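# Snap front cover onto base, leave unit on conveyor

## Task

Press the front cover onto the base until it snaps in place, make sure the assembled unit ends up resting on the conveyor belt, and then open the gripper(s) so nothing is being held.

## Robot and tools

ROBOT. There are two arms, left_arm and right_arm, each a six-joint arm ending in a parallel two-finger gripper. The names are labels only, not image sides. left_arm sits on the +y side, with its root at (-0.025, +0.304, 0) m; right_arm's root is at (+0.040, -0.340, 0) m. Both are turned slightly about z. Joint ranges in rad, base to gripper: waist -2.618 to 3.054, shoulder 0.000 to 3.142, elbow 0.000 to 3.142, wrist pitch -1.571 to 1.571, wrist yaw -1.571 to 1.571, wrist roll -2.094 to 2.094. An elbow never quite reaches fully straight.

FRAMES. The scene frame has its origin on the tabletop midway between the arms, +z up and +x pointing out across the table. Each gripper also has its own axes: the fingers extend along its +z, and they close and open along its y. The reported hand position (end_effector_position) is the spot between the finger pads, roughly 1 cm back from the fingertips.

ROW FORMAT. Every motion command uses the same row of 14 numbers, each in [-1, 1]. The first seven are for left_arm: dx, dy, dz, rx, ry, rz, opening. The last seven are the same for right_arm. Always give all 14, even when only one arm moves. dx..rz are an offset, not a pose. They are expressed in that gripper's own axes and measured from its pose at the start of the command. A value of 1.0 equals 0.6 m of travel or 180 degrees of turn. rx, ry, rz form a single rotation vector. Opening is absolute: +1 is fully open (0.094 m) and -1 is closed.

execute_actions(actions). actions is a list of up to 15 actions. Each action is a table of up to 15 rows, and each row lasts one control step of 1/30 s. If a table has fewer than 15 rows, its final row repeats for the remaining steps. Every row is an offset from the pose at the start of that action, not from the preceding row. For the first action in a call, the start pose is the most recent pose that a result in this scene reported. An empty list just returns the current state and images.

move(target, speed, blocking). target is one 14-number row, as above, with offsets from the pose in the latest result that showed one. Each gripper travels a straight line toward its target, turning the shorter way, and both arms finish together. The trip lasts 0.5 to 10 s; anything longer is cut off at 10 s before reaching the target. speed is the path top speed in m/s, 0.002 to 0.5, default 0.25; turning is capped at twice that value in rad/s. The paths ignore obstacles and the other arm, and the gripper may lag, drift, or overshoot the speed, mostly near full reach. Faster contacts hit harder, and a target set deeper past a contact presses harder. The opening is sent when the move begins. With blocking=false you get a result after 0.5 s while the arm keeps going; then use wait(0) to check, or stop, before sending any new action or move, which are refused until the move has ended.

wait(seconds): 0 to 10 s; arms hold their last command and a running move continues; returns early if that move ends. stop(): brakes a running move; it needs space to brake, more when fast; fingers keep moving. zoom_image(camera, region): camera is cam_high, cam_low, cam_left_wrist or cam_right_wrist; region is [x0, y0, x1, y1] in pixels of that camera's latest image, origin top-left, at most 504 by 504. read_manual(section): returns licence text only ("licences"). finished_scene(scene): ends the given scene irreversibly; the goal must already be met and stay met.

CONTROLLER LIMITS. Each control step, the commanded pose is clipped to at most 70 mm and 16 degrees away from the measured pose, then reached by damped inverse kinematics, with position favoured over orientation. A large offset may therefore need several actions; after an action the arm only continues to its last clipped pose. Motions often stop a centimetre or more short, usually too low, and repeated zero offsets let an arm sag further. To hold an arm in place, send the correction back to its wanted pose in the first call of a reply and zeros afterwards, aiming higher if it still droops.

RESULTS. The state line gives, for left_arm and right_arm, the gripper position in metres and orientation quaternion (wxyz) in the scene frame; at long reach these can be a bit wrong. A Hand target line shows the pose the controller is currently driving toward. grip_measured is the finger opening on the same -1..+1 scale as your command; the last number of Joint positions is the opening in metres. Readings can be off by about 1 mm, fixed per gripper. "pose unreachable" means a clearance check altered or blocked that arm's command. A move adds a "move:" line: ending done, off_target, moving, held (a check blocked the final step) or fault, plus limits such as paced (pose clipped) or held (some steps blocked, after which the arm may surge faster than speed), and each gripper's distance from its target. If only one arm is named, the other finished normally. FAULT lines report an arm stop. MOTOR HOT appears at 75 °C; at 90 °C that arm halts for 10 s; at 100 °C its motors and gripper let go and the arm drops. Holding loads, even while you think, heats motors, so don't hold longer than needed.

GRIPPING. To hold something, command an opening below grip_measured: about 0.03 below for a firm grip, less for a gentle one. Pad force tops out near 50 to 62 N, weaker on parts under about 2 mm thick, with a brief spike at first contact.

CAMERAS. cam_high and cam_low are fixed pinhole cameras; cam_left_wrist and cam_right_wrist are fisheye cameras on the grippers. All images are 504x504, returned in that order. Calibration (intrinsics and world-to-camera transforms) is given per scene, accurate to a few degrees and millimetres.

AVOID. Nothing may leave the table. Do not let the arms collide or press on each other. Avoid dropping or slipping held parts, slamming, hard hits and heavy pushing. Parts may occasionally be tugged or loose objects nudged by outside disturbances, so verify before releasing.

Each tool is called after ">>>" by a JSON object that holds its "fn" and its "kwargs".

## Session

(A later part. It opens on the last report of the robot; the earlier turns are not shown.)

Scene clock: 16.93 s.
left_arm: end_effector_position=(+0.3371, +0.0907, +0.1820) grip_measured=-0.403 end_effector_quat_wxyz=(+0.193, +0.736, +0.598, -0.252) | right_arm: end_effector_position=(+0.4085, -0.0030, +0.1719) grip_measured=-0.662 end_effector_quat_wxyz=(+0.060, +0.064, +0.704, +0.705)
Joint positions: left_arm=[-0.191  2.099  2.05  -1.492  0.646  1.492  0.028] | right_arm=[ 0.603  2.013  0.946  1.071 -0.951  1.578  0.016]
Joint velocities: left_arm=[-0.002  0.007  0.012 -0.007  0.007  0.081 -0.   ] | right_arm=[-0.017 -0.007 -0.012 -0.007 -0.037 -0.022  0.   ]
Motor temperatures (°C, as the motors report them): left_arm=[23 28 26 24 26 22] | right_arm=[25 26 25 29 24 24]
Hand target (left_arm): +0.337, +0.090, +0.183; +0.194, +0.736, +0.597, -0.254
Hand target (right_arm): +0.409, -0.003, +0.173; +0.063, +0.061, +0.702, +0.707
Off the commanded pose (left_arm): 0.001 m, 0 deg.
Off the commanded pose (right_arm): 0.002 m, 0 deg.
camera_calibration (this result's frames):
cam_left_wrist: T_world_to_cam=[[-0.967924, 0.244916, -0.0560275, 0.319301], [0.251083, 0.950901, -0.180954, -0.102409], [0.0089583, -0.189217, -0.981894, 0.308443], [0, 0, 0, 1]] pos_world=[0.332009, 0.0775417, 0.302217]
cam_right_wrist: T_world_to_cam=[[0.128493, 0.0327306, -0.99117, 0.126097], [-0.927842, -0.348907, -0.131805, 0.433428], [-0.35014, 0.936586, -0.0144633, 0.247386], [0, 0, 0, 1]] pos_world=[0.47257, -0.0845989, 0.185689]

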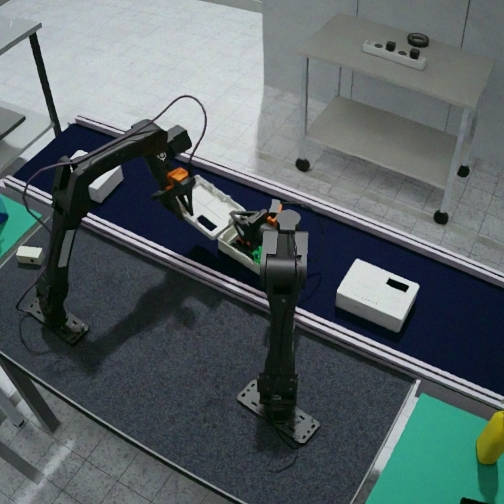

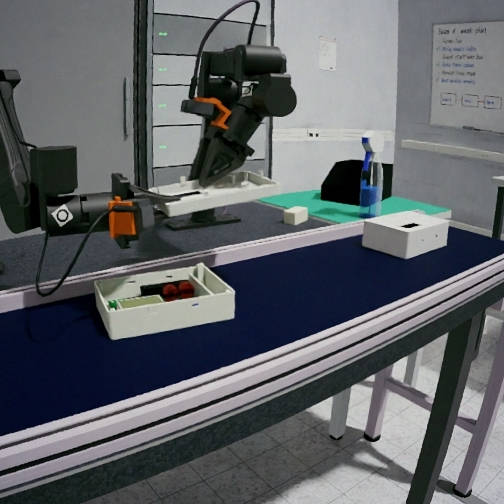

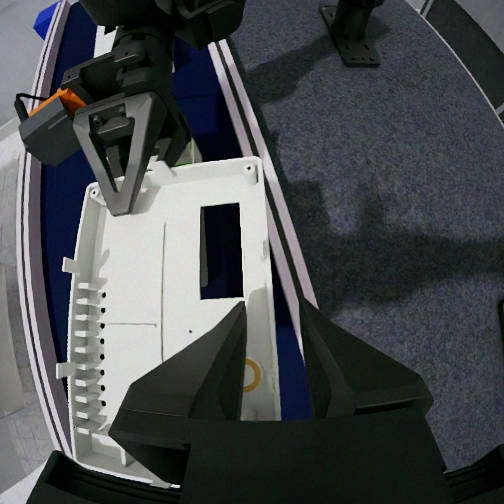

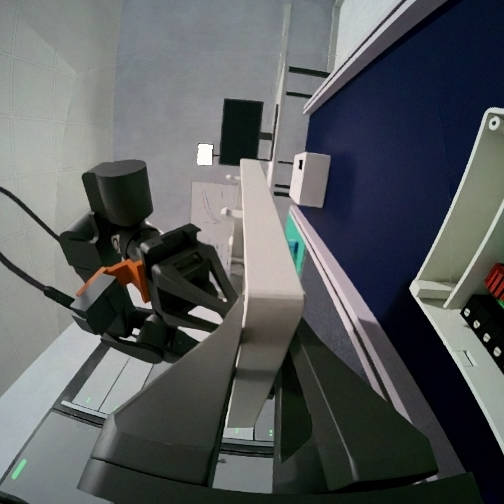

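>>> {"fn": "move", "kwargs": {"target": [0,0,-0.08,0,0,0,-0.4,0,0,0,0,0,0,-0.8], "speed": 0.15}}

>>> {"fn": "move", "kwargs": {"target": [0,-0.15,-0.03,0,0,0,-1,0,0.07,-0.08,0,0,-0.49,-0.8], "speed": 0.4}}

Scene clock: 18.10 s.
left_arm: end_effector_position=(+0.3463, +0.1182, +0.2081) grip_measured=-0.403 end_effector_quat_wxyz=(+0.218, +0.725, +0.611, -0.229) | right_arm: end_effector_position=(+0.4085, -0.0030, +0.1704) grip_measured=-0.662 end_effector_quat_wxyz=(+0.058, +0.066, +0.705, +0.704)
Joint positions: left_arm=[-0.121  2.06   2.096 -1.535  0.641  1.511  0.028] | right_arm=[ 0.603  2.013  0.946  1.062 -0.951  1.578  0.016]
Joint velocities: left_arm=[ 0.007 -0.007  0.007 -0.066 -0.022  0.037 -0.   ] | right_arm=[ 0.002  0.002  0.002  0.051 -0.066  0.007  0.001]
Motor temperatures (°C, as the motors report them): left_arm=[23 28 26 24 26 22] | right_arm=[25 26 25 30 24 24]
Hand target (left_arm): +0.344, +0.118, +0.221; +0.230, +0.726, +0.607, -0.229
Hand target (right_arm): +0.409, -0.003, +0.172; +0.060, +0.064, +0.704, +0.705
Off the commanded pose (left_arm): 0.013 m, 4 deg.
Off the commanded pose (right_arm): 0.002 m, 1 deg.
joint sent to its limit (left arm) — the command would take joint 4 (wrist pitch) past its lower limit, so that joint was sent only as far as its limit.
move: off_target (left_arm)
camera_calibration (this result's frames):
cam_left_wrist: T_world_to_cam=[[-0.975517, 0.190731, -0.109489, 0.34307], [0.207879, 0.962191, -0.175994, -0.113528], [0.0717814, -0.194446, -0.978283, 0.317268], [0, 0, 0, 1]] pos_world=[0.335497, 0.105493, 0.32796]
cam_right_wrist: T_world_to_cam=[[0.120635, 0.0289929, -0.992273, 0.127971], [-0.928852, -0.349388, -0.123134, 0.432156], [-0.350258, 0.93653, -0.0152183, 0.24754], [0, 0, 0, 1]] pos_world=[0.472675, -0.0845491, 0.183963]

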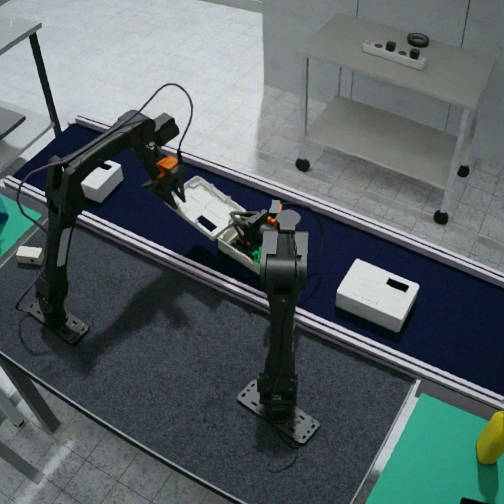

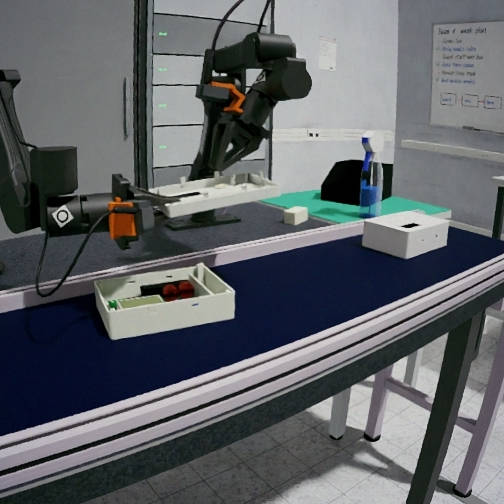

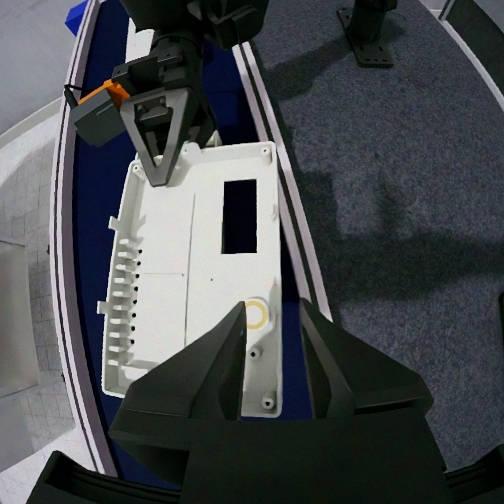

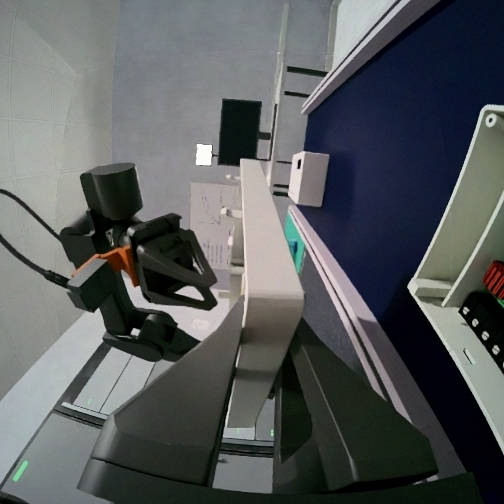

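Scene clock: 20.80 s.
left_arm: end_effector_position=(+0.2599, +0.1407, +0.2171) grip_measured=-0.996 end_effector_quat_wxyz=(+0.209, +0.726, +0.613, -0.232) | right_arm: end_effector_position=(+0.4045, -0.0452, +0.2024) grip_measured=-0.663 end_effector_quat_wxyz=(+0.521, -0.437, +0.563, +0.470)
Joint positions: left_arm=[-0.111  1.706  1.668 -1.49   0.633  1.53   0.   ] | right_arm=[ 0.501  1.851  0.897  0.923 -1.051  0.046  0.016]
Joint velocities: left_arm=[ 0.002  0.002 -0.007 -0.007  0.007 -0.007 -0.   ] | right_arm=[-0.012  0.002 -0.017 -0.066 -0.081 -0.007 -0.001]
Motor temperatures (°C, as the motors report them): left_arm=[23 28 26 24 26 22] | right_arm=[25 27 25 30 24 24]
Hand target (left_arm): +0.259, +0.143, +0.221; +0.218, +0.725, +0.611, -0.229
Hand target (right_arm): +0.402, -0.050, +0.213; +0.531, -0.444, +0.553, +0.464
Off the commanded pose (left_arm): 0.003 m, 1 deg.
Off the commanded pose (right_arm): 0.012 m, 2 deg.
move: off_target (right_arm)
camera_calibration (this result's frames):
cam_left_wrist: T_world_to_cam=[[-0.976076, 0.196984, -0.0920467, 0.251061], [0.2102, 0.963148, -0.167816, -0.118103], [0.0555976, -0.183149, -0.981512, 0.339983], [0, 0, 0, 1]] pos_world=[0.250977, 0.126563, 0.336988]
cam_right_wrist: T_world_to_cam=[[0.991025, -0.123063, 0.052197, -0.408956], [-0.0201561, -0.523581, -0.851737, 0.189651], [0.132147, 0.843041, -0.521363, 0.189132], [0, 0, 0, 1]] pos_world=[0.384115, -0.110475, 0.281486]

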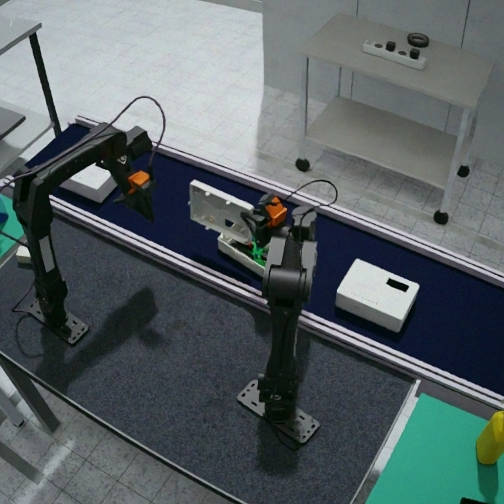

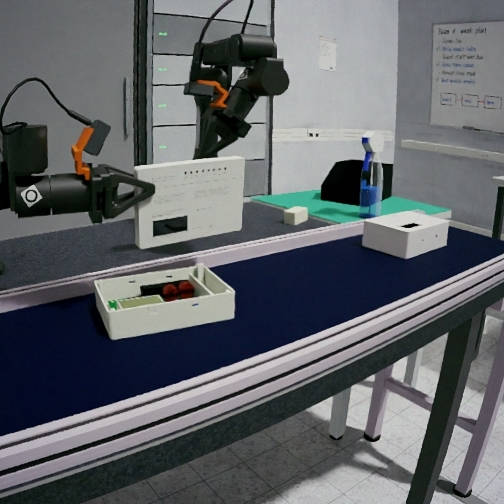

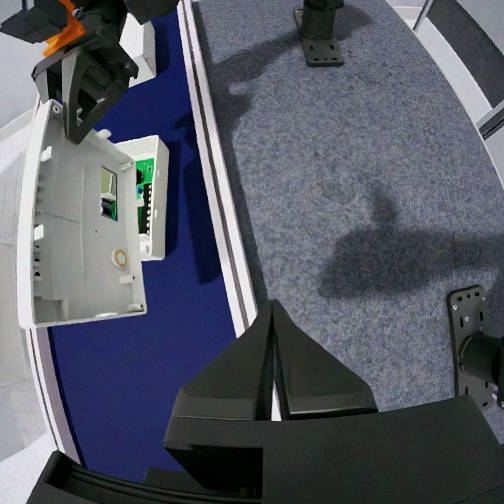

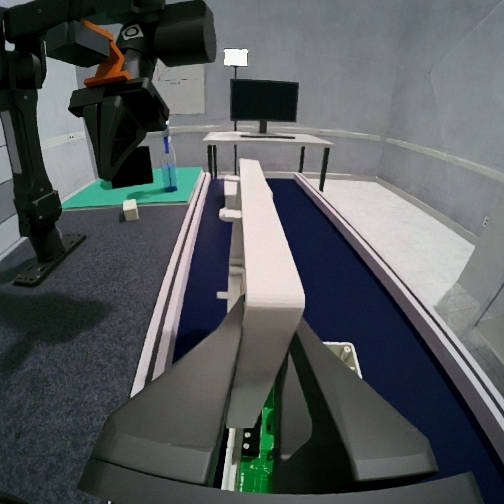

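>>> {"fn": "move", "kwargs": {"target": [0,0,0,0,0,0,-1,0.017,-0.017,-0.104,0,0,-0.52,-0.8], "speed": 0.4}}

Scene clock: 24.83 s.
left_arm: end_effector_position=(+0.2601, +0.1414, +0.2166) grip_measured=-0.996 end_effector_quat_wxyz=(+0.207, +0.727, +0.613, -0.230) | right_arm: end_effector_position=(+0.4072, -0.1042, +0.1854) grip_measured=-0.665 end_effector_quat_wxyz=(+0.698, -0.710, +0.073, -0.055)
Joint positions: left_arm=[-0.111  1.706  1.668 -1.49   0.628  1.53   0.   ] | right_arm=[ 0.335  1.851  0.819  0.974 -1.212 -1.6    0.016]
Joint velocities: left_arm=[ 0.007 -0.002  0.002  0.007 -0.022 -0.081  0.   ] | right_arm=[-0.002 -0.027  0.007 -0.037  0.007  0.051 -0.   ]
Motor temperatures (°C, as the motors report them): left_arm=[23 28 26 24 26 22] | right_arm=[25 27 25 30 24 24]
Hand target (left_arm): +0.260, +0.141, +0.217; +0.209, +0.726, +0.613, -0.232
Hand target (right_arm): +0.404, -0.108, +0.192; +0.699, -0.710, +0.066, -0.059
Off the commanded pose (left_arm): 0.001 m, 0 deg.
Off the commanded pose (right_arm): 0.009 m, 1 deg.
move: done
camera_calibration (this result's frames):
cam_left_wrist: T_world_to_cam=[[-0.976026, 0.197243, -0.092028, 0.250976], [0.210152, 0.96406, -0.162554, -0.120211], [0.0566578, -0.177997, -0.982399, 0.338748], [0, 0, 0, 1]] pos_world=[0.251029, 0.126683, 0.336342]
cam_right_wrist: T_world_to_cam=[[-0.0868781, 0.0899329, 0.992151, -0.131143], [0.749902, -0.649717, 0.124559, -0.363381], [0.655819, 0.754838, -0.0109948, -0.0873507], [0, 0, 0, 1]] pos_world=[0.318393, -0.158365, 0.174415]

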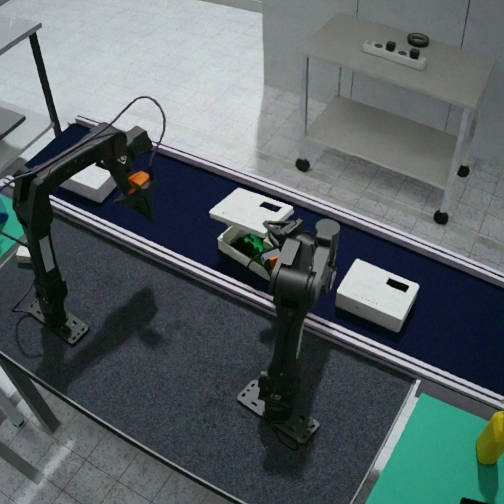

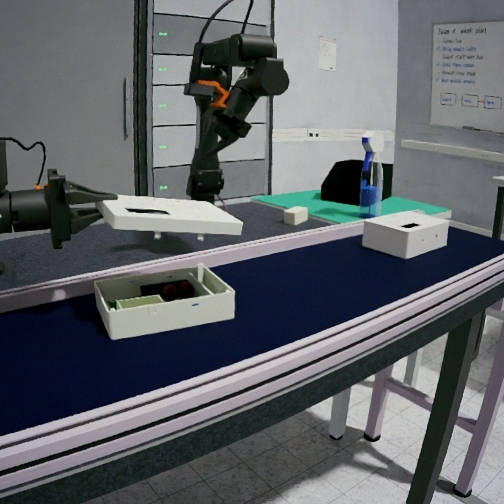

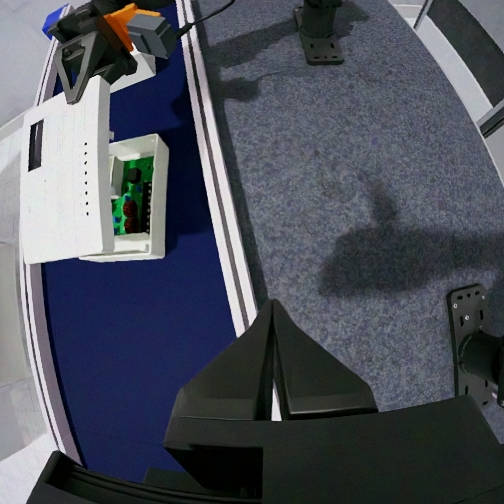

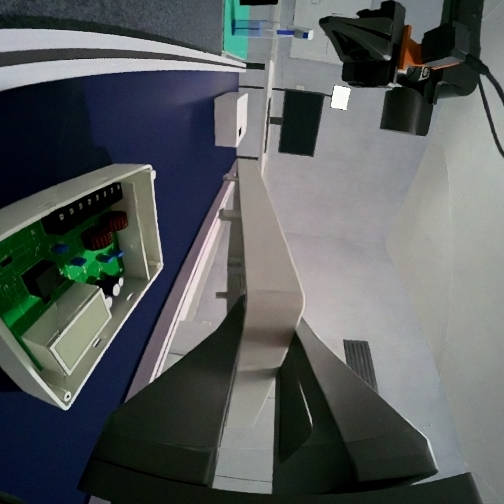

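>>> {"fn": "move", "kwargs": {"target": [0.035,0.173,0.117,-0.049,0.175,0,-1,0.003,0.108,0,0,0,0,-0.8], "speed": 0.15}}

>>> {"fn": "zoom_image", "kwargs": {"camera": "cam_high", "region": [190, 170, 340, 290]}}

>>> {"fn": "zoom_image", "kwargs": {"camera": "cam_low", "region": [40, 210, 280, 350]}}

Scene clock: 27.67 s.
left_arm: end_effector_position=(+0.3542, +0.1048, +0.1421) grip_measured=-0.996 end_effector_quat_wxyz=(+0.078, +0.745, +0.662, +0.017) | right_arm: end_effector_position=(+0.4097, -0.1037, +0.1249) grip_measured=-0.665 end_effector_quat_wxyz=(+0.698, -0.711, +0.070, -0.059)
Joint positions: left_arm=[-0.39   2.041  1.934 -1.306  0.024  1.213  0.   ] | right_arm=[ 0.335  2.069  0.784  1.23  -1.212 -1.609  0.016]
Joint velocities: left_arm=[-0.002 -0.012 -0.002 -0.007 -0.022  0.007 -0.001] | right_arm=[-0.002  0.012 -0.002  0.051 -0.007 -0.007 -0.002]
Motor temperatures (°C, as the motors report them): left_arm=[23 28 26 24 26 22] | right_arm=[25 27 25 31 24 24]
Hand target (left_arm): +0.358, +0.100, +0.147; +0.087, +0.744, +0.662, +0.022
Hand target (right_arm): +0.406, -0.105, +0.120; +0.698, -0.711, +0.073, -0.055
Off the commanded pose (left_arm): 0.010 m, 1 deg.
Off the commanded pose (right_arm): 0.005 m, 1 deg.
move: done
camera_calibration (this result's frames):
cam_left_wrist: T_world_to_cam=[[-0.966886, 0.179578, -0.181338, 0.354463], [0.0997806, 0.919988, 0.379034, -0.150022], [0.234895, 0.348388, -0.907441, 0.12484], [0, 0, 0, 1]] pos_world=[0.32837, 0.0308722, 0.234426]
cam_right_wrist: T_world_to_cam=[[-0.0965667, 0.0911558, 0.991144, -0.0666677], [0.748755, -0.649432, 0.132679, -0.357933], [0.655775, 0.754936, -0.00553985, -0.0906379], [0, 0, 0, 1]] pos_world=[0.321004, -0.15795, 0.113065]

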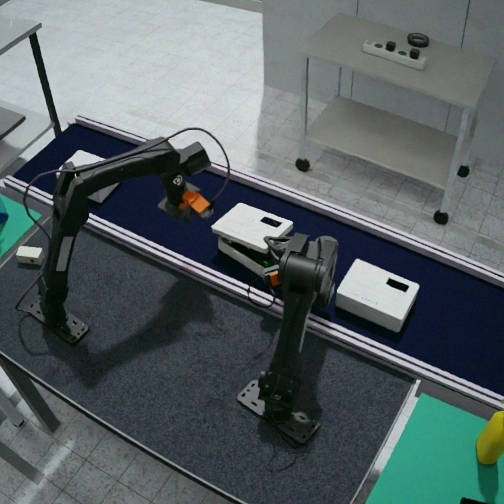

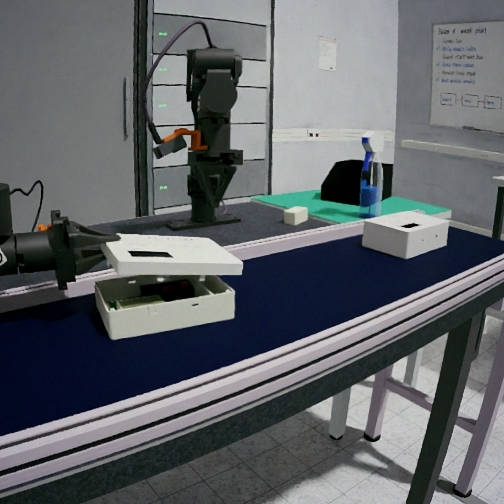

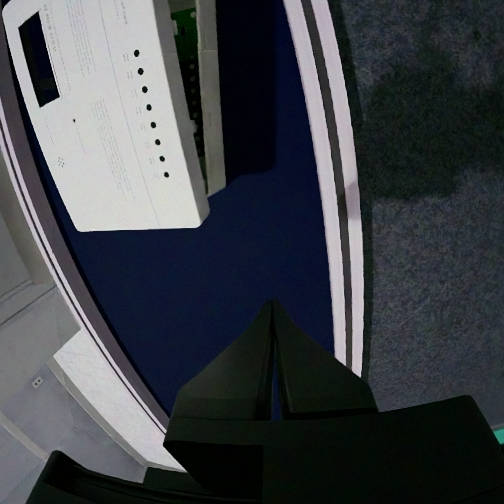

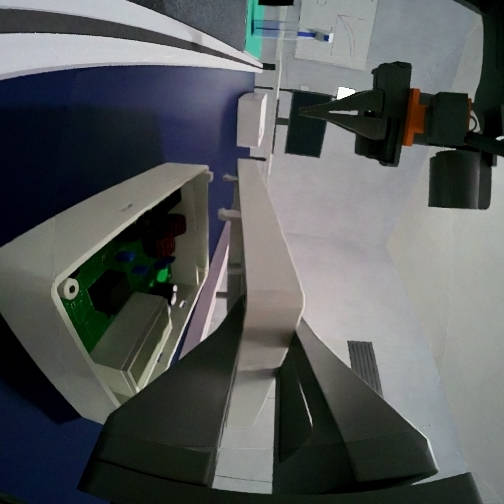

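Region (190, 170, 340, 290) of cam_high's 504x504 image, scaled by 3.360, with more detail than that image has; it fills the top 403 rows of this view, and the rest is white.

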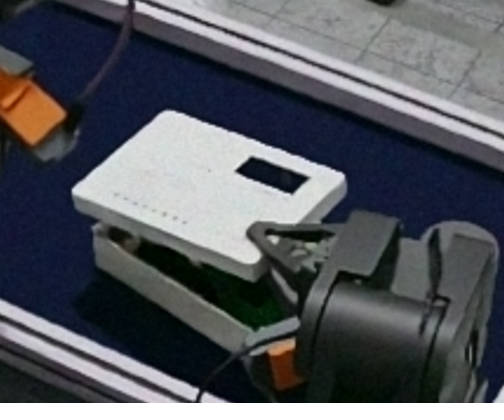

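Region (40, 210, 280, 350) of cam_low's 504x504 image, scaled by 2.100, with more detail than that image has; it fills the top 294 rows of this view, and the rest is white.

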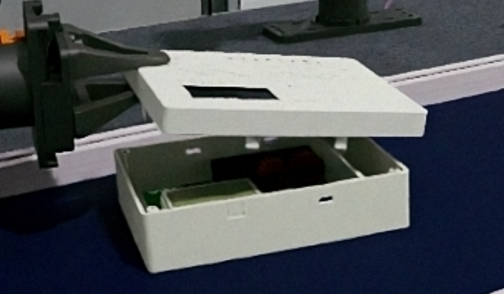

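>>> {"fn": "move", "kwargs": {"target": [0,0,0,0,0,0,-1,0.004,0.02,-0.034,0,0,0,-0.8], "speed": 0.06}}

>>> {"fn": "zoom_image", "kwargs": {"camera": "cam_high", "region": [190, 170, 340, 290]}}

>>> {"fn": "zoom_image", "kwargs": {"camera": "cam_low", "region": [40, 210, 280, 350]}}

Scene clock: 29.10 s.
left_arm: end_effector_position=(+0.3543, +0.1050, +0.1421) grip_measured=-0.996 end_effector_quat_wxyz=(+0.078, +0.745, +0.662, +0.018) | right_arm: end_effector_position=(+0.4142, -0.1209, +0.1184) grip_measured=-0.665 end_effector_quat_wxyz=(+0.697, -0.711, +0.071, -0.064)
Joint positions: left_arm=[-0.39   2.041  1.934 -1.306  0.023  1.212  0.   ] | right_arm=[ 0.285  2.092  0.784  1.245 -1.252 -1.622  0.016]
Joint velocities: left_arm=[-0.017 -0.017  0.012 -0.007 -0.007 -0.007  0.   ] | right_arm=[ 0.002 -0.007  0.007 -0.051  0.037 -0.022  0.001]
Motor temperatures (°C, as the motors report them): left_arm=[23 28 27 24 26 22] | right_arm=[25 27 25 31 24 24]
Hand target (left_arm): +0.354, +0.105, +0.142; +0.078, +0.746, +0.662, +0.017
Hand target (right_arm): +0.408, -0.124, +0.113; +0.697, -0.711, +0.070, -0.059
Off the commanded pose (left_arm): 0.000 m, 0 deg.
Off the commanded pose (right_arm): 0.009 m, 1 deg.
move: done
camera_calibration (this result's frames):
cam_left_wrist: T_world_to_cam=[[-0.966878, 0.179217, -0.181739, 0.354632], [0.0989654, 0.919559, 0.380286, -0.150099], [0.235273, 0.349704, -0.906837, 0.124363], [0, 0, 0, 1]] pos_world=[0.328481, 0.0309785, 0.234308]
cam_right_wrist: T_world_to_cam=[[-0.100466, 0.093578, 0.99053, -0.0562703], [0.741756, -0.656475, 0.137253, -0.370076], [0.663102, 0.748521, -0.00345863, -0.0847933], [0, 0, 0, 1]] pos_world=[0.32508, -0.174211, 0.106238]

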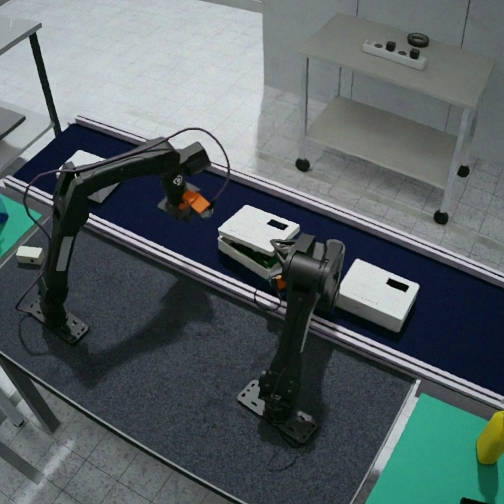

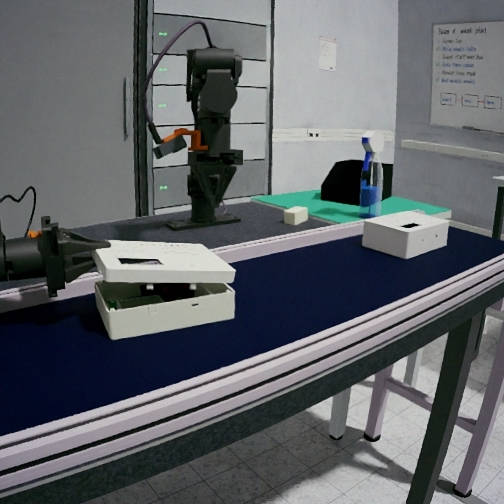

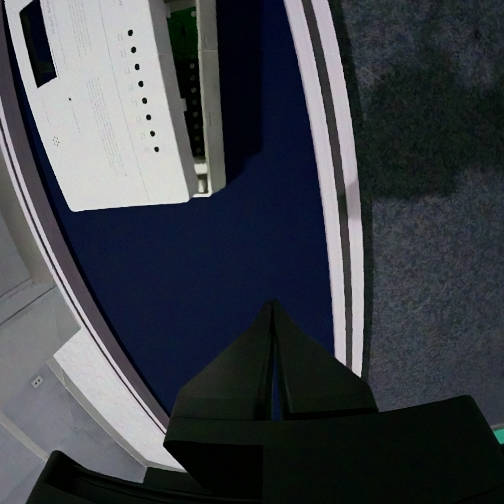

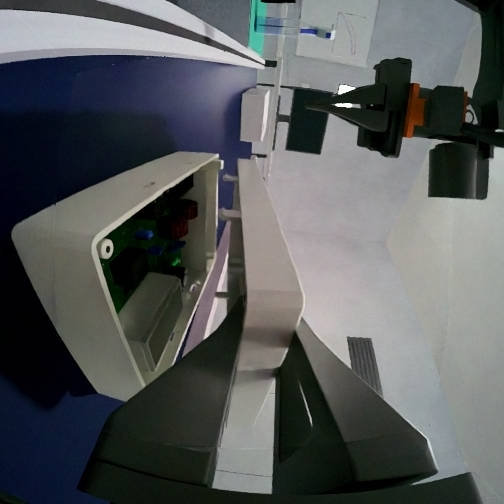

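Region (190, 170, 340, 290) of cam_high's 504x504 image, scaled by 3.360, with more detail than that image has; it fills the top 403 rows of this view, and the rest is white.

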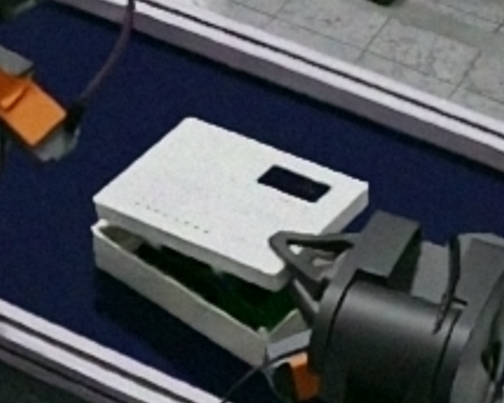

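Region (40, 210, 280, 350) of cam_low's 504x504 image, scaled by 2.100, with more detail than that image has; it fills the top 294 rows of this view, and the rest is white.

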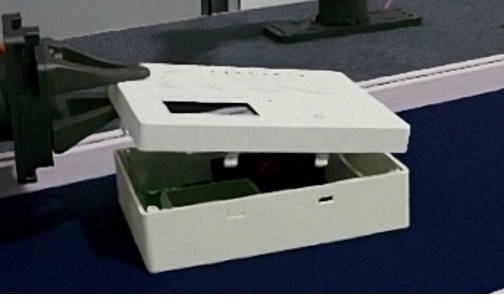

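>>> {"fn": "move", "kwargs": {"target": [0,0,0,0,0,0,-1,-0.03,0,0,0,0.016,0,-0.8], "speed": 0.05}}

>>> {"fn": "zoom_image", "kwargs": {"camera": "cam_high", "region": [190, 170, 340, 290]}}

>>> {"fn": "zoom_image", "kwargs": {"camera": "cam_low", "region": [40, 210, 280, 350]}}

Scene clock: 30.57 s.
left_arm: end_effector_position=(+0.3543, +0.1050, +0.1421) grip_measured=-0.996 end_effector_quat_wxyz=(+0.078, +0.745, +0.662, +0.018) | right_arm: end_effector_position=(+0.4011, -0.1207, +0.1113) grip_measured=-0.665 end_effector_quat_wxyz=(+0.692, -0.712, +0.096, -0.075)
Joint positions: left_arm=[-0.39   2.041  1.934 -1.306  0.023  1.212  0.   ] | right_arm=[ 0.301  2.064  0.69   1.292 -1.186 -1.622  0.016]
Joint velocities: left_arm=[ 0.027  0.017  0.012 -0.022 -0.022 -0.022  0.   ] | right_arm=[-0.017 -0.007 -0.022 -0.022 -0.022 -0.007  0.001]
Motor temperatures (°C, as the motors report them): left_arm=[23 28 27 24 26 22] | right_arm=[25 27 25 31 24 24]
Hand target (left_arm): +0.354, +0.105, +0.142; +0.078, +0.745, +0.662, +0.018
Hand target (right_arm): +0.397, -0.118, +0.119; +0.695, -0.709, +0.089, -0.081
Off the commanded pose (left_arm): 0.000 m, 0 deg.
Off the commanded pose (right_arm): 0.009 m, 1 deg.
move: done
camera_calibration (this result's frames):
cam_left_wrist: T_world_to_cam=[[-0.966878, 0.179217, -0.181739, 0.354632], [0.0989654, 0.919559, 0.380286, -0.150099], [0.235273, 0.349704, -0.906837, 0.124363], [0, 0, 0, 1]] pos_world=[0.328481, 0.0309785, 0.234308]
cam_right_wrist: T_world_to_cam=[[-0.0776876, 0.105357, 0.991395, -0.0583481], [0.709769, -0.692483, 0.12921, -0.349889], [0.700137, 0.7137, -0.0209821, -0.0933839], [0, 0, 0, 1]] pos_world=[0.309189, -0.169497, 0.101096]

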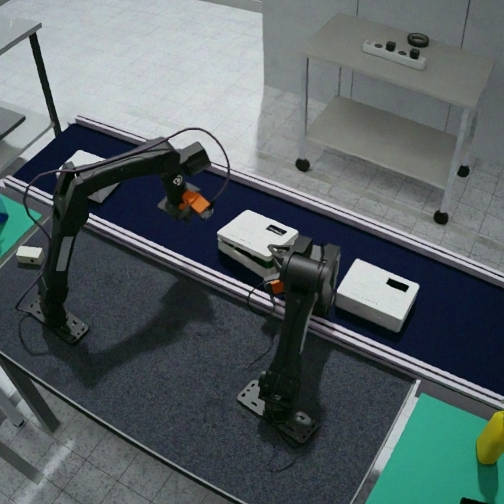

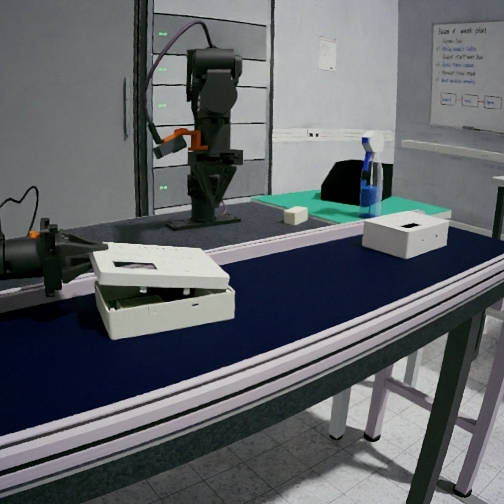

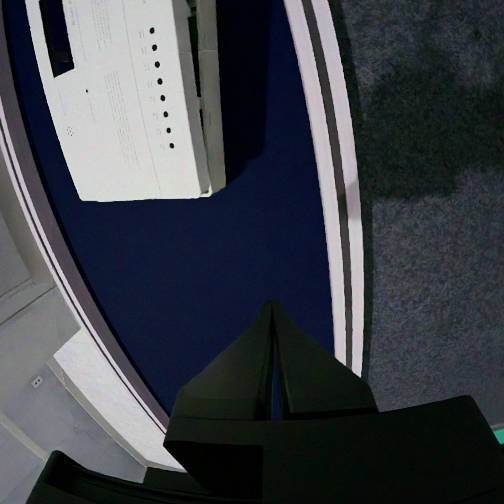

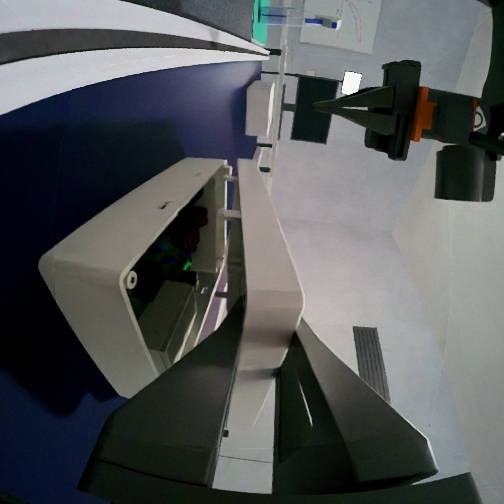

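Region (190, 170, 340, 290) of cam_high's 504x504 image, scaled by 3.360, with more detail than that image has; it fills the top 403 rows of this view, and the rest is white.

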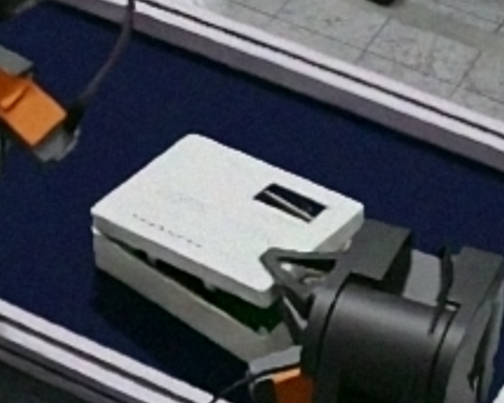

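Region (40, 210, 280, 350) of cam_low's 504x504 image, scaled by 2.100, with more detail than that image has; it fills the top 294 rows of this view, and the rest is white.

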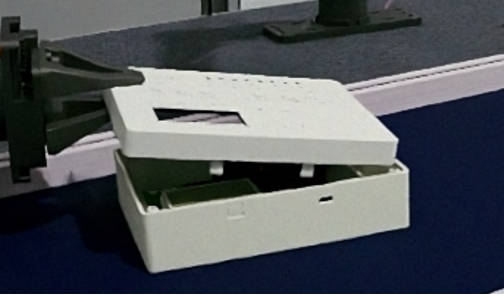

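>>> {"fn": "move", "kwargs": {"target": [0,0,0,0,0,0,-1,0.018,-0.008,0.017,0,0,0,-0.8], "speed": 0.04}}

>>> {"fn": "zoom_image", "kwargs": {"camera": "cam_high", "region": [190, 170, 340, 290]}}

>>> {"fn": "zoom_image", "kwargs": {"camera": "cam_low", "region": [40, 210, 280, 350]}}

Scene clock: 31.87 s.
left_arm: end_effector_position=(+0.3543, +0.1050, +0.1421) grip_measured=-0.996 end_effector_quat_wxyz=(+0.078, +0.745, +0.662, +0.018) | right_arm: end_effector_position=(+0.4103, -0.1200, +0.1149) grip_measured=-0.665 end_effector_quat_wxyz=(+0.691, -0.711, +0.099, -0.079)
Joint positions: left_arm=[-0.39   2.041  1.934 -1.306  0.023  1.212  0.   ] | right_arm=[ 0.301  2.064  0.723  1.26  -1.176 -1.622  0.016]
Joint velocities: left_arm=[-0.002 -0.017 -0.017  0.051  0.037 -0.007 -0.   ] | right_arm=[ 0.022  0.007 -0.027 -0.066  0.007 -0.007 -0.002]
Motor temperatures (°C, as the motors report them): left_arm=[23 28 27 24 26 22] | right_arm=[25 27 25 31 24 24]
Hand target (left_arm): +0.354, +0.105, +0.142; +0.078, +0.745, +0.662, +0.018
Hand target (right_arm): +0.414, -0.113, +0.116; +0.692, -0.711, +0.096, -0.076
Off the commanded pose (left_arm): 0.000 m, 0 deg.
Off the commanded pose (right_arm): 0.008 m, 1 deg.
move: done
camera_calibration (this result's frames):
cam_left_wrist: T_world_to_cam=[[-0.966878, 0.179217, -0.181739, 0.354632], [0.0989654, 0.919559, 0.380286, -0.150099], [0.235273, 0.349704, -0.906837, 0.124363], [0, 0, 0, 1]] pos_world=[0.328481, 0.0309785, 0.234308]
cam_right_wrist: T_world_to_cam=[[-0.0778759, 0.106762, 0.99123, -0.0610957], [0.702728, -0.699381, 0.130538, -0.35453], [0.707184, 0.706731, -0.0205596, -0.103954], [0, 0, 0, 1]] pos_world=[0.317895, -0.167961, 0.104702]

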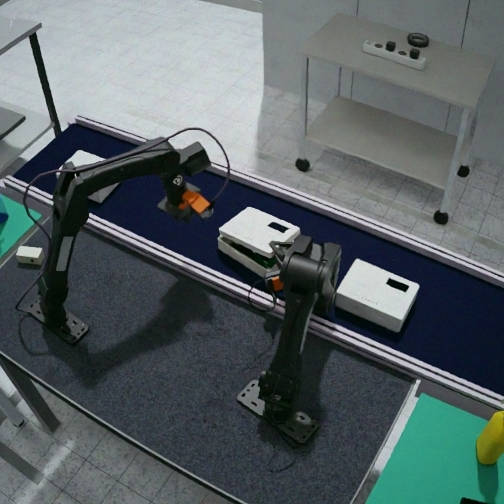

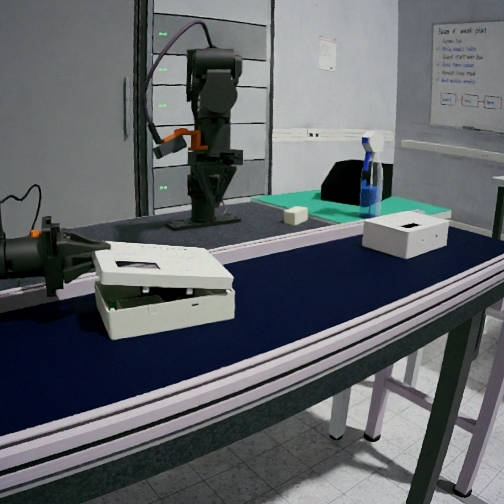

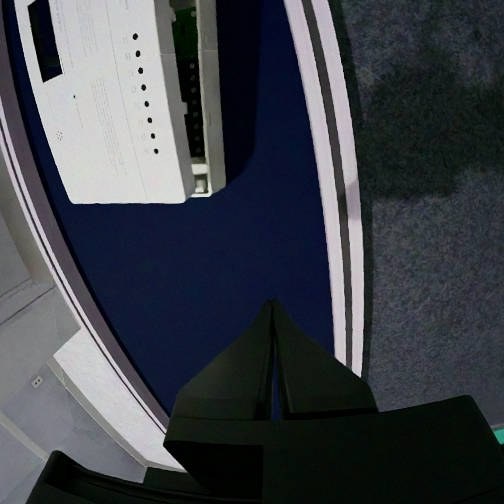

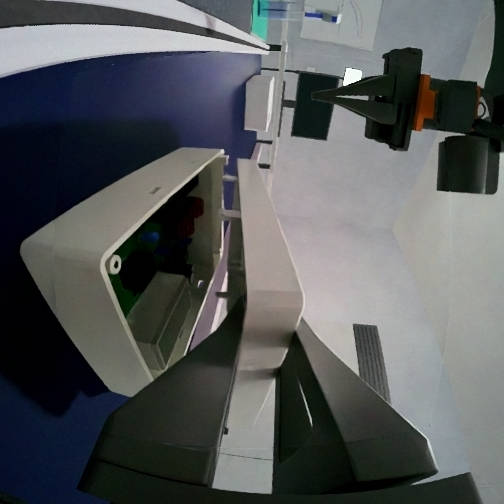

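Region (190, 170, 340, 290) of cam_high's 504x504 image, scaled by 3.360, with more detail than that image has; it fills the top 403 rows of this view, and the rest is white.

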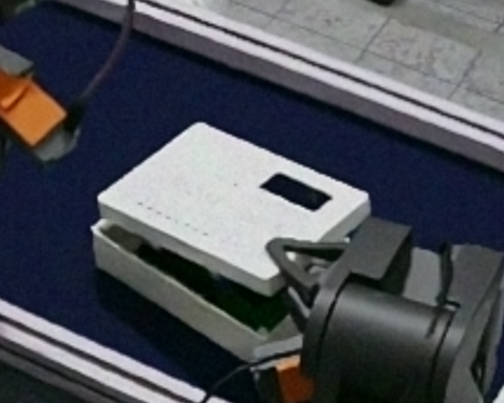

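Region (40, 210, 280, 350) of cam_low's 504x504 image, scaled by 2.100, with more detail than that image has; it fills the top 294 rows of this view, and the rest is white.

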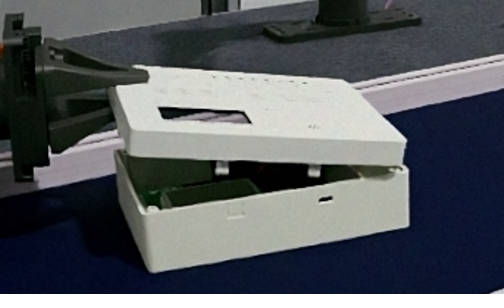

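>>> {"fn": "move", "kwargs": {"target": [0,0,0,0,0,0,-1,-0.01,-0.003,0.018,0,0,0,-0.8], "speed": 0.04}}

>>> {"fn": "zoom_image", "kwargs": {"camera": "cam_high", "region": [190, 170, 340, 290]}}

>>> {"fn": "zoom_image", "kwargs": {"camera": "cam_low", "region": [40, 210, 280, 350]}}

Scene clock: 32.93 s.
left_arm: end_effector_position=(+0.3543, +0.1050, +0.1421) grip_measured=-0.996 end_effector_quat_wxyz=(+0.078, +0.745, +0.662, +0.018) | right_arm: end_effector_position=(+0.4090, -0.1114, +0.1141) grip_measured=-0.665 end_effector_quat_wxyz=(+0.690, -0.712, +0.100, -0.079)
Joint positions: left_arm=[-0.39   2.041  1.934 -1.306  0.023  1.212  0.   ] | right_arm=[ 0.327  2.064  0.723  1.257 -1.148 -1.622  0.016]
Joint velocities: left_arm=[-0.017 -0.007 -0.017  0.007 -0.051  0.007 -0.001] | right_arm=[-0.007 -0.007  0.022 -0.022 -0.066  0.051 -0.001]
Motor temperatures (°C, as the motors report them): left_arm=[23 28 27 24 26 22] | right_arm=[25 27 25 31 24 24]
Hand target (left_arm): +0.354, +0.105, +0.142; +0.078, +0.745, +0.662, +0.018
Hand target (right_arm): +0.407, -0.108, +0.117; +0.692, -0.711, +0.099, -0.079
Off the commanded pose (left_arm): 0.000 m, 0 deg.
Off the commanded pose (right_arm): 0.004 m, 0 deg.
move: done
camera_calibration (this result's frames):
cam_left_wrist: T_world_to_cam=[[-0.966878, 0.179217, -0.181739, 0.354632], [0.0989654, 0.919559, 0.380286, -0.150099], [0.235273, 0.349704, -0.906837, 0.124363], [0, 0, 0, 1]] pos_world=[0.328481, 0.0309785, 0.234308]
cam_right_wrist: T_world_to_cam=[[-0.0751636, 0.109506, 0.99114, -0.0621187], [0.702608, -0.699496, 0.130566, -0.347435], [0.707596, 0.706197, -0.024363, -0.108946], [0, 0, 0, 1]] pos_world=[0.316531, -0.15929, 0.104277]

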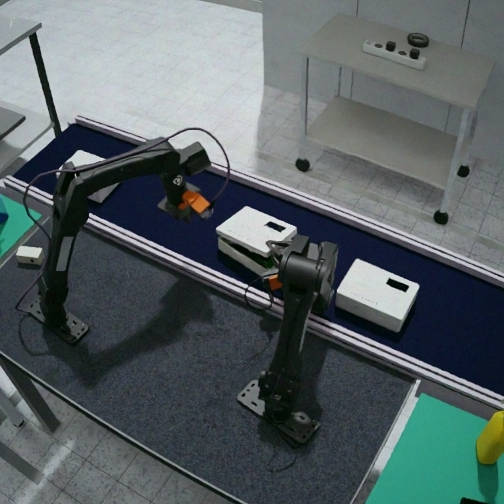

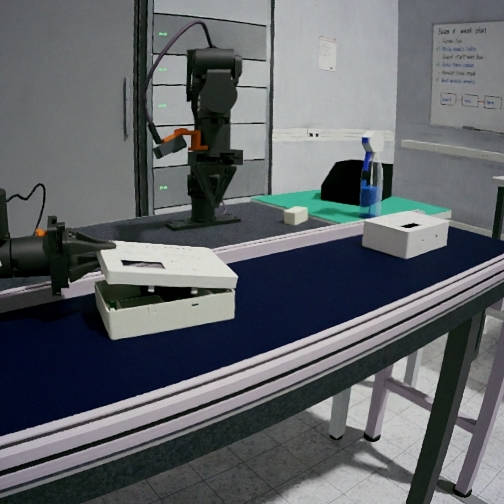

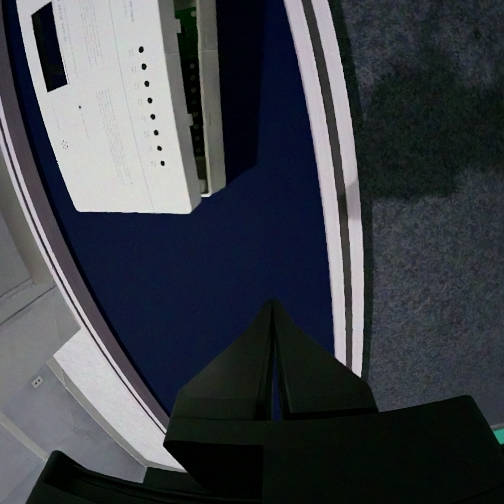

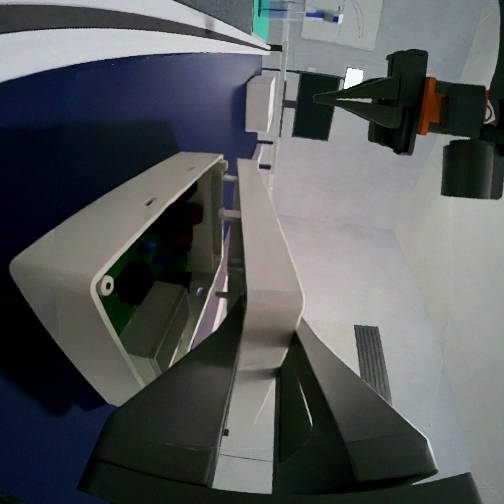

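Region (190, 170, 340, 290) of cam_high's 504x504 image, scaled by 3.360, with more detail than that image has; it fills the top 403 rows of this view, and the rest is white.

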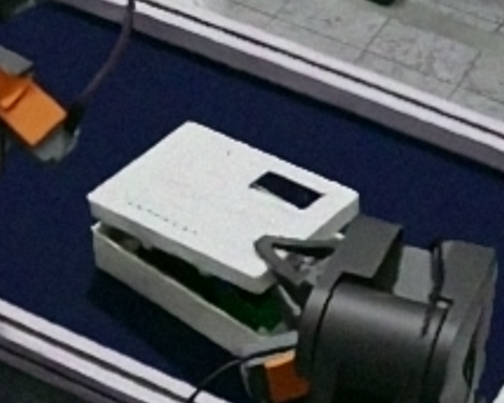

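Region (40, 210, 280, 350) of cam_low's 504x504 image, scaled by 2.100, with more detail than that image has; it fills the top 294 rows of this view, and the rest is white.

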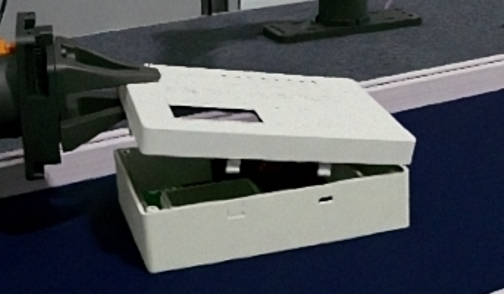

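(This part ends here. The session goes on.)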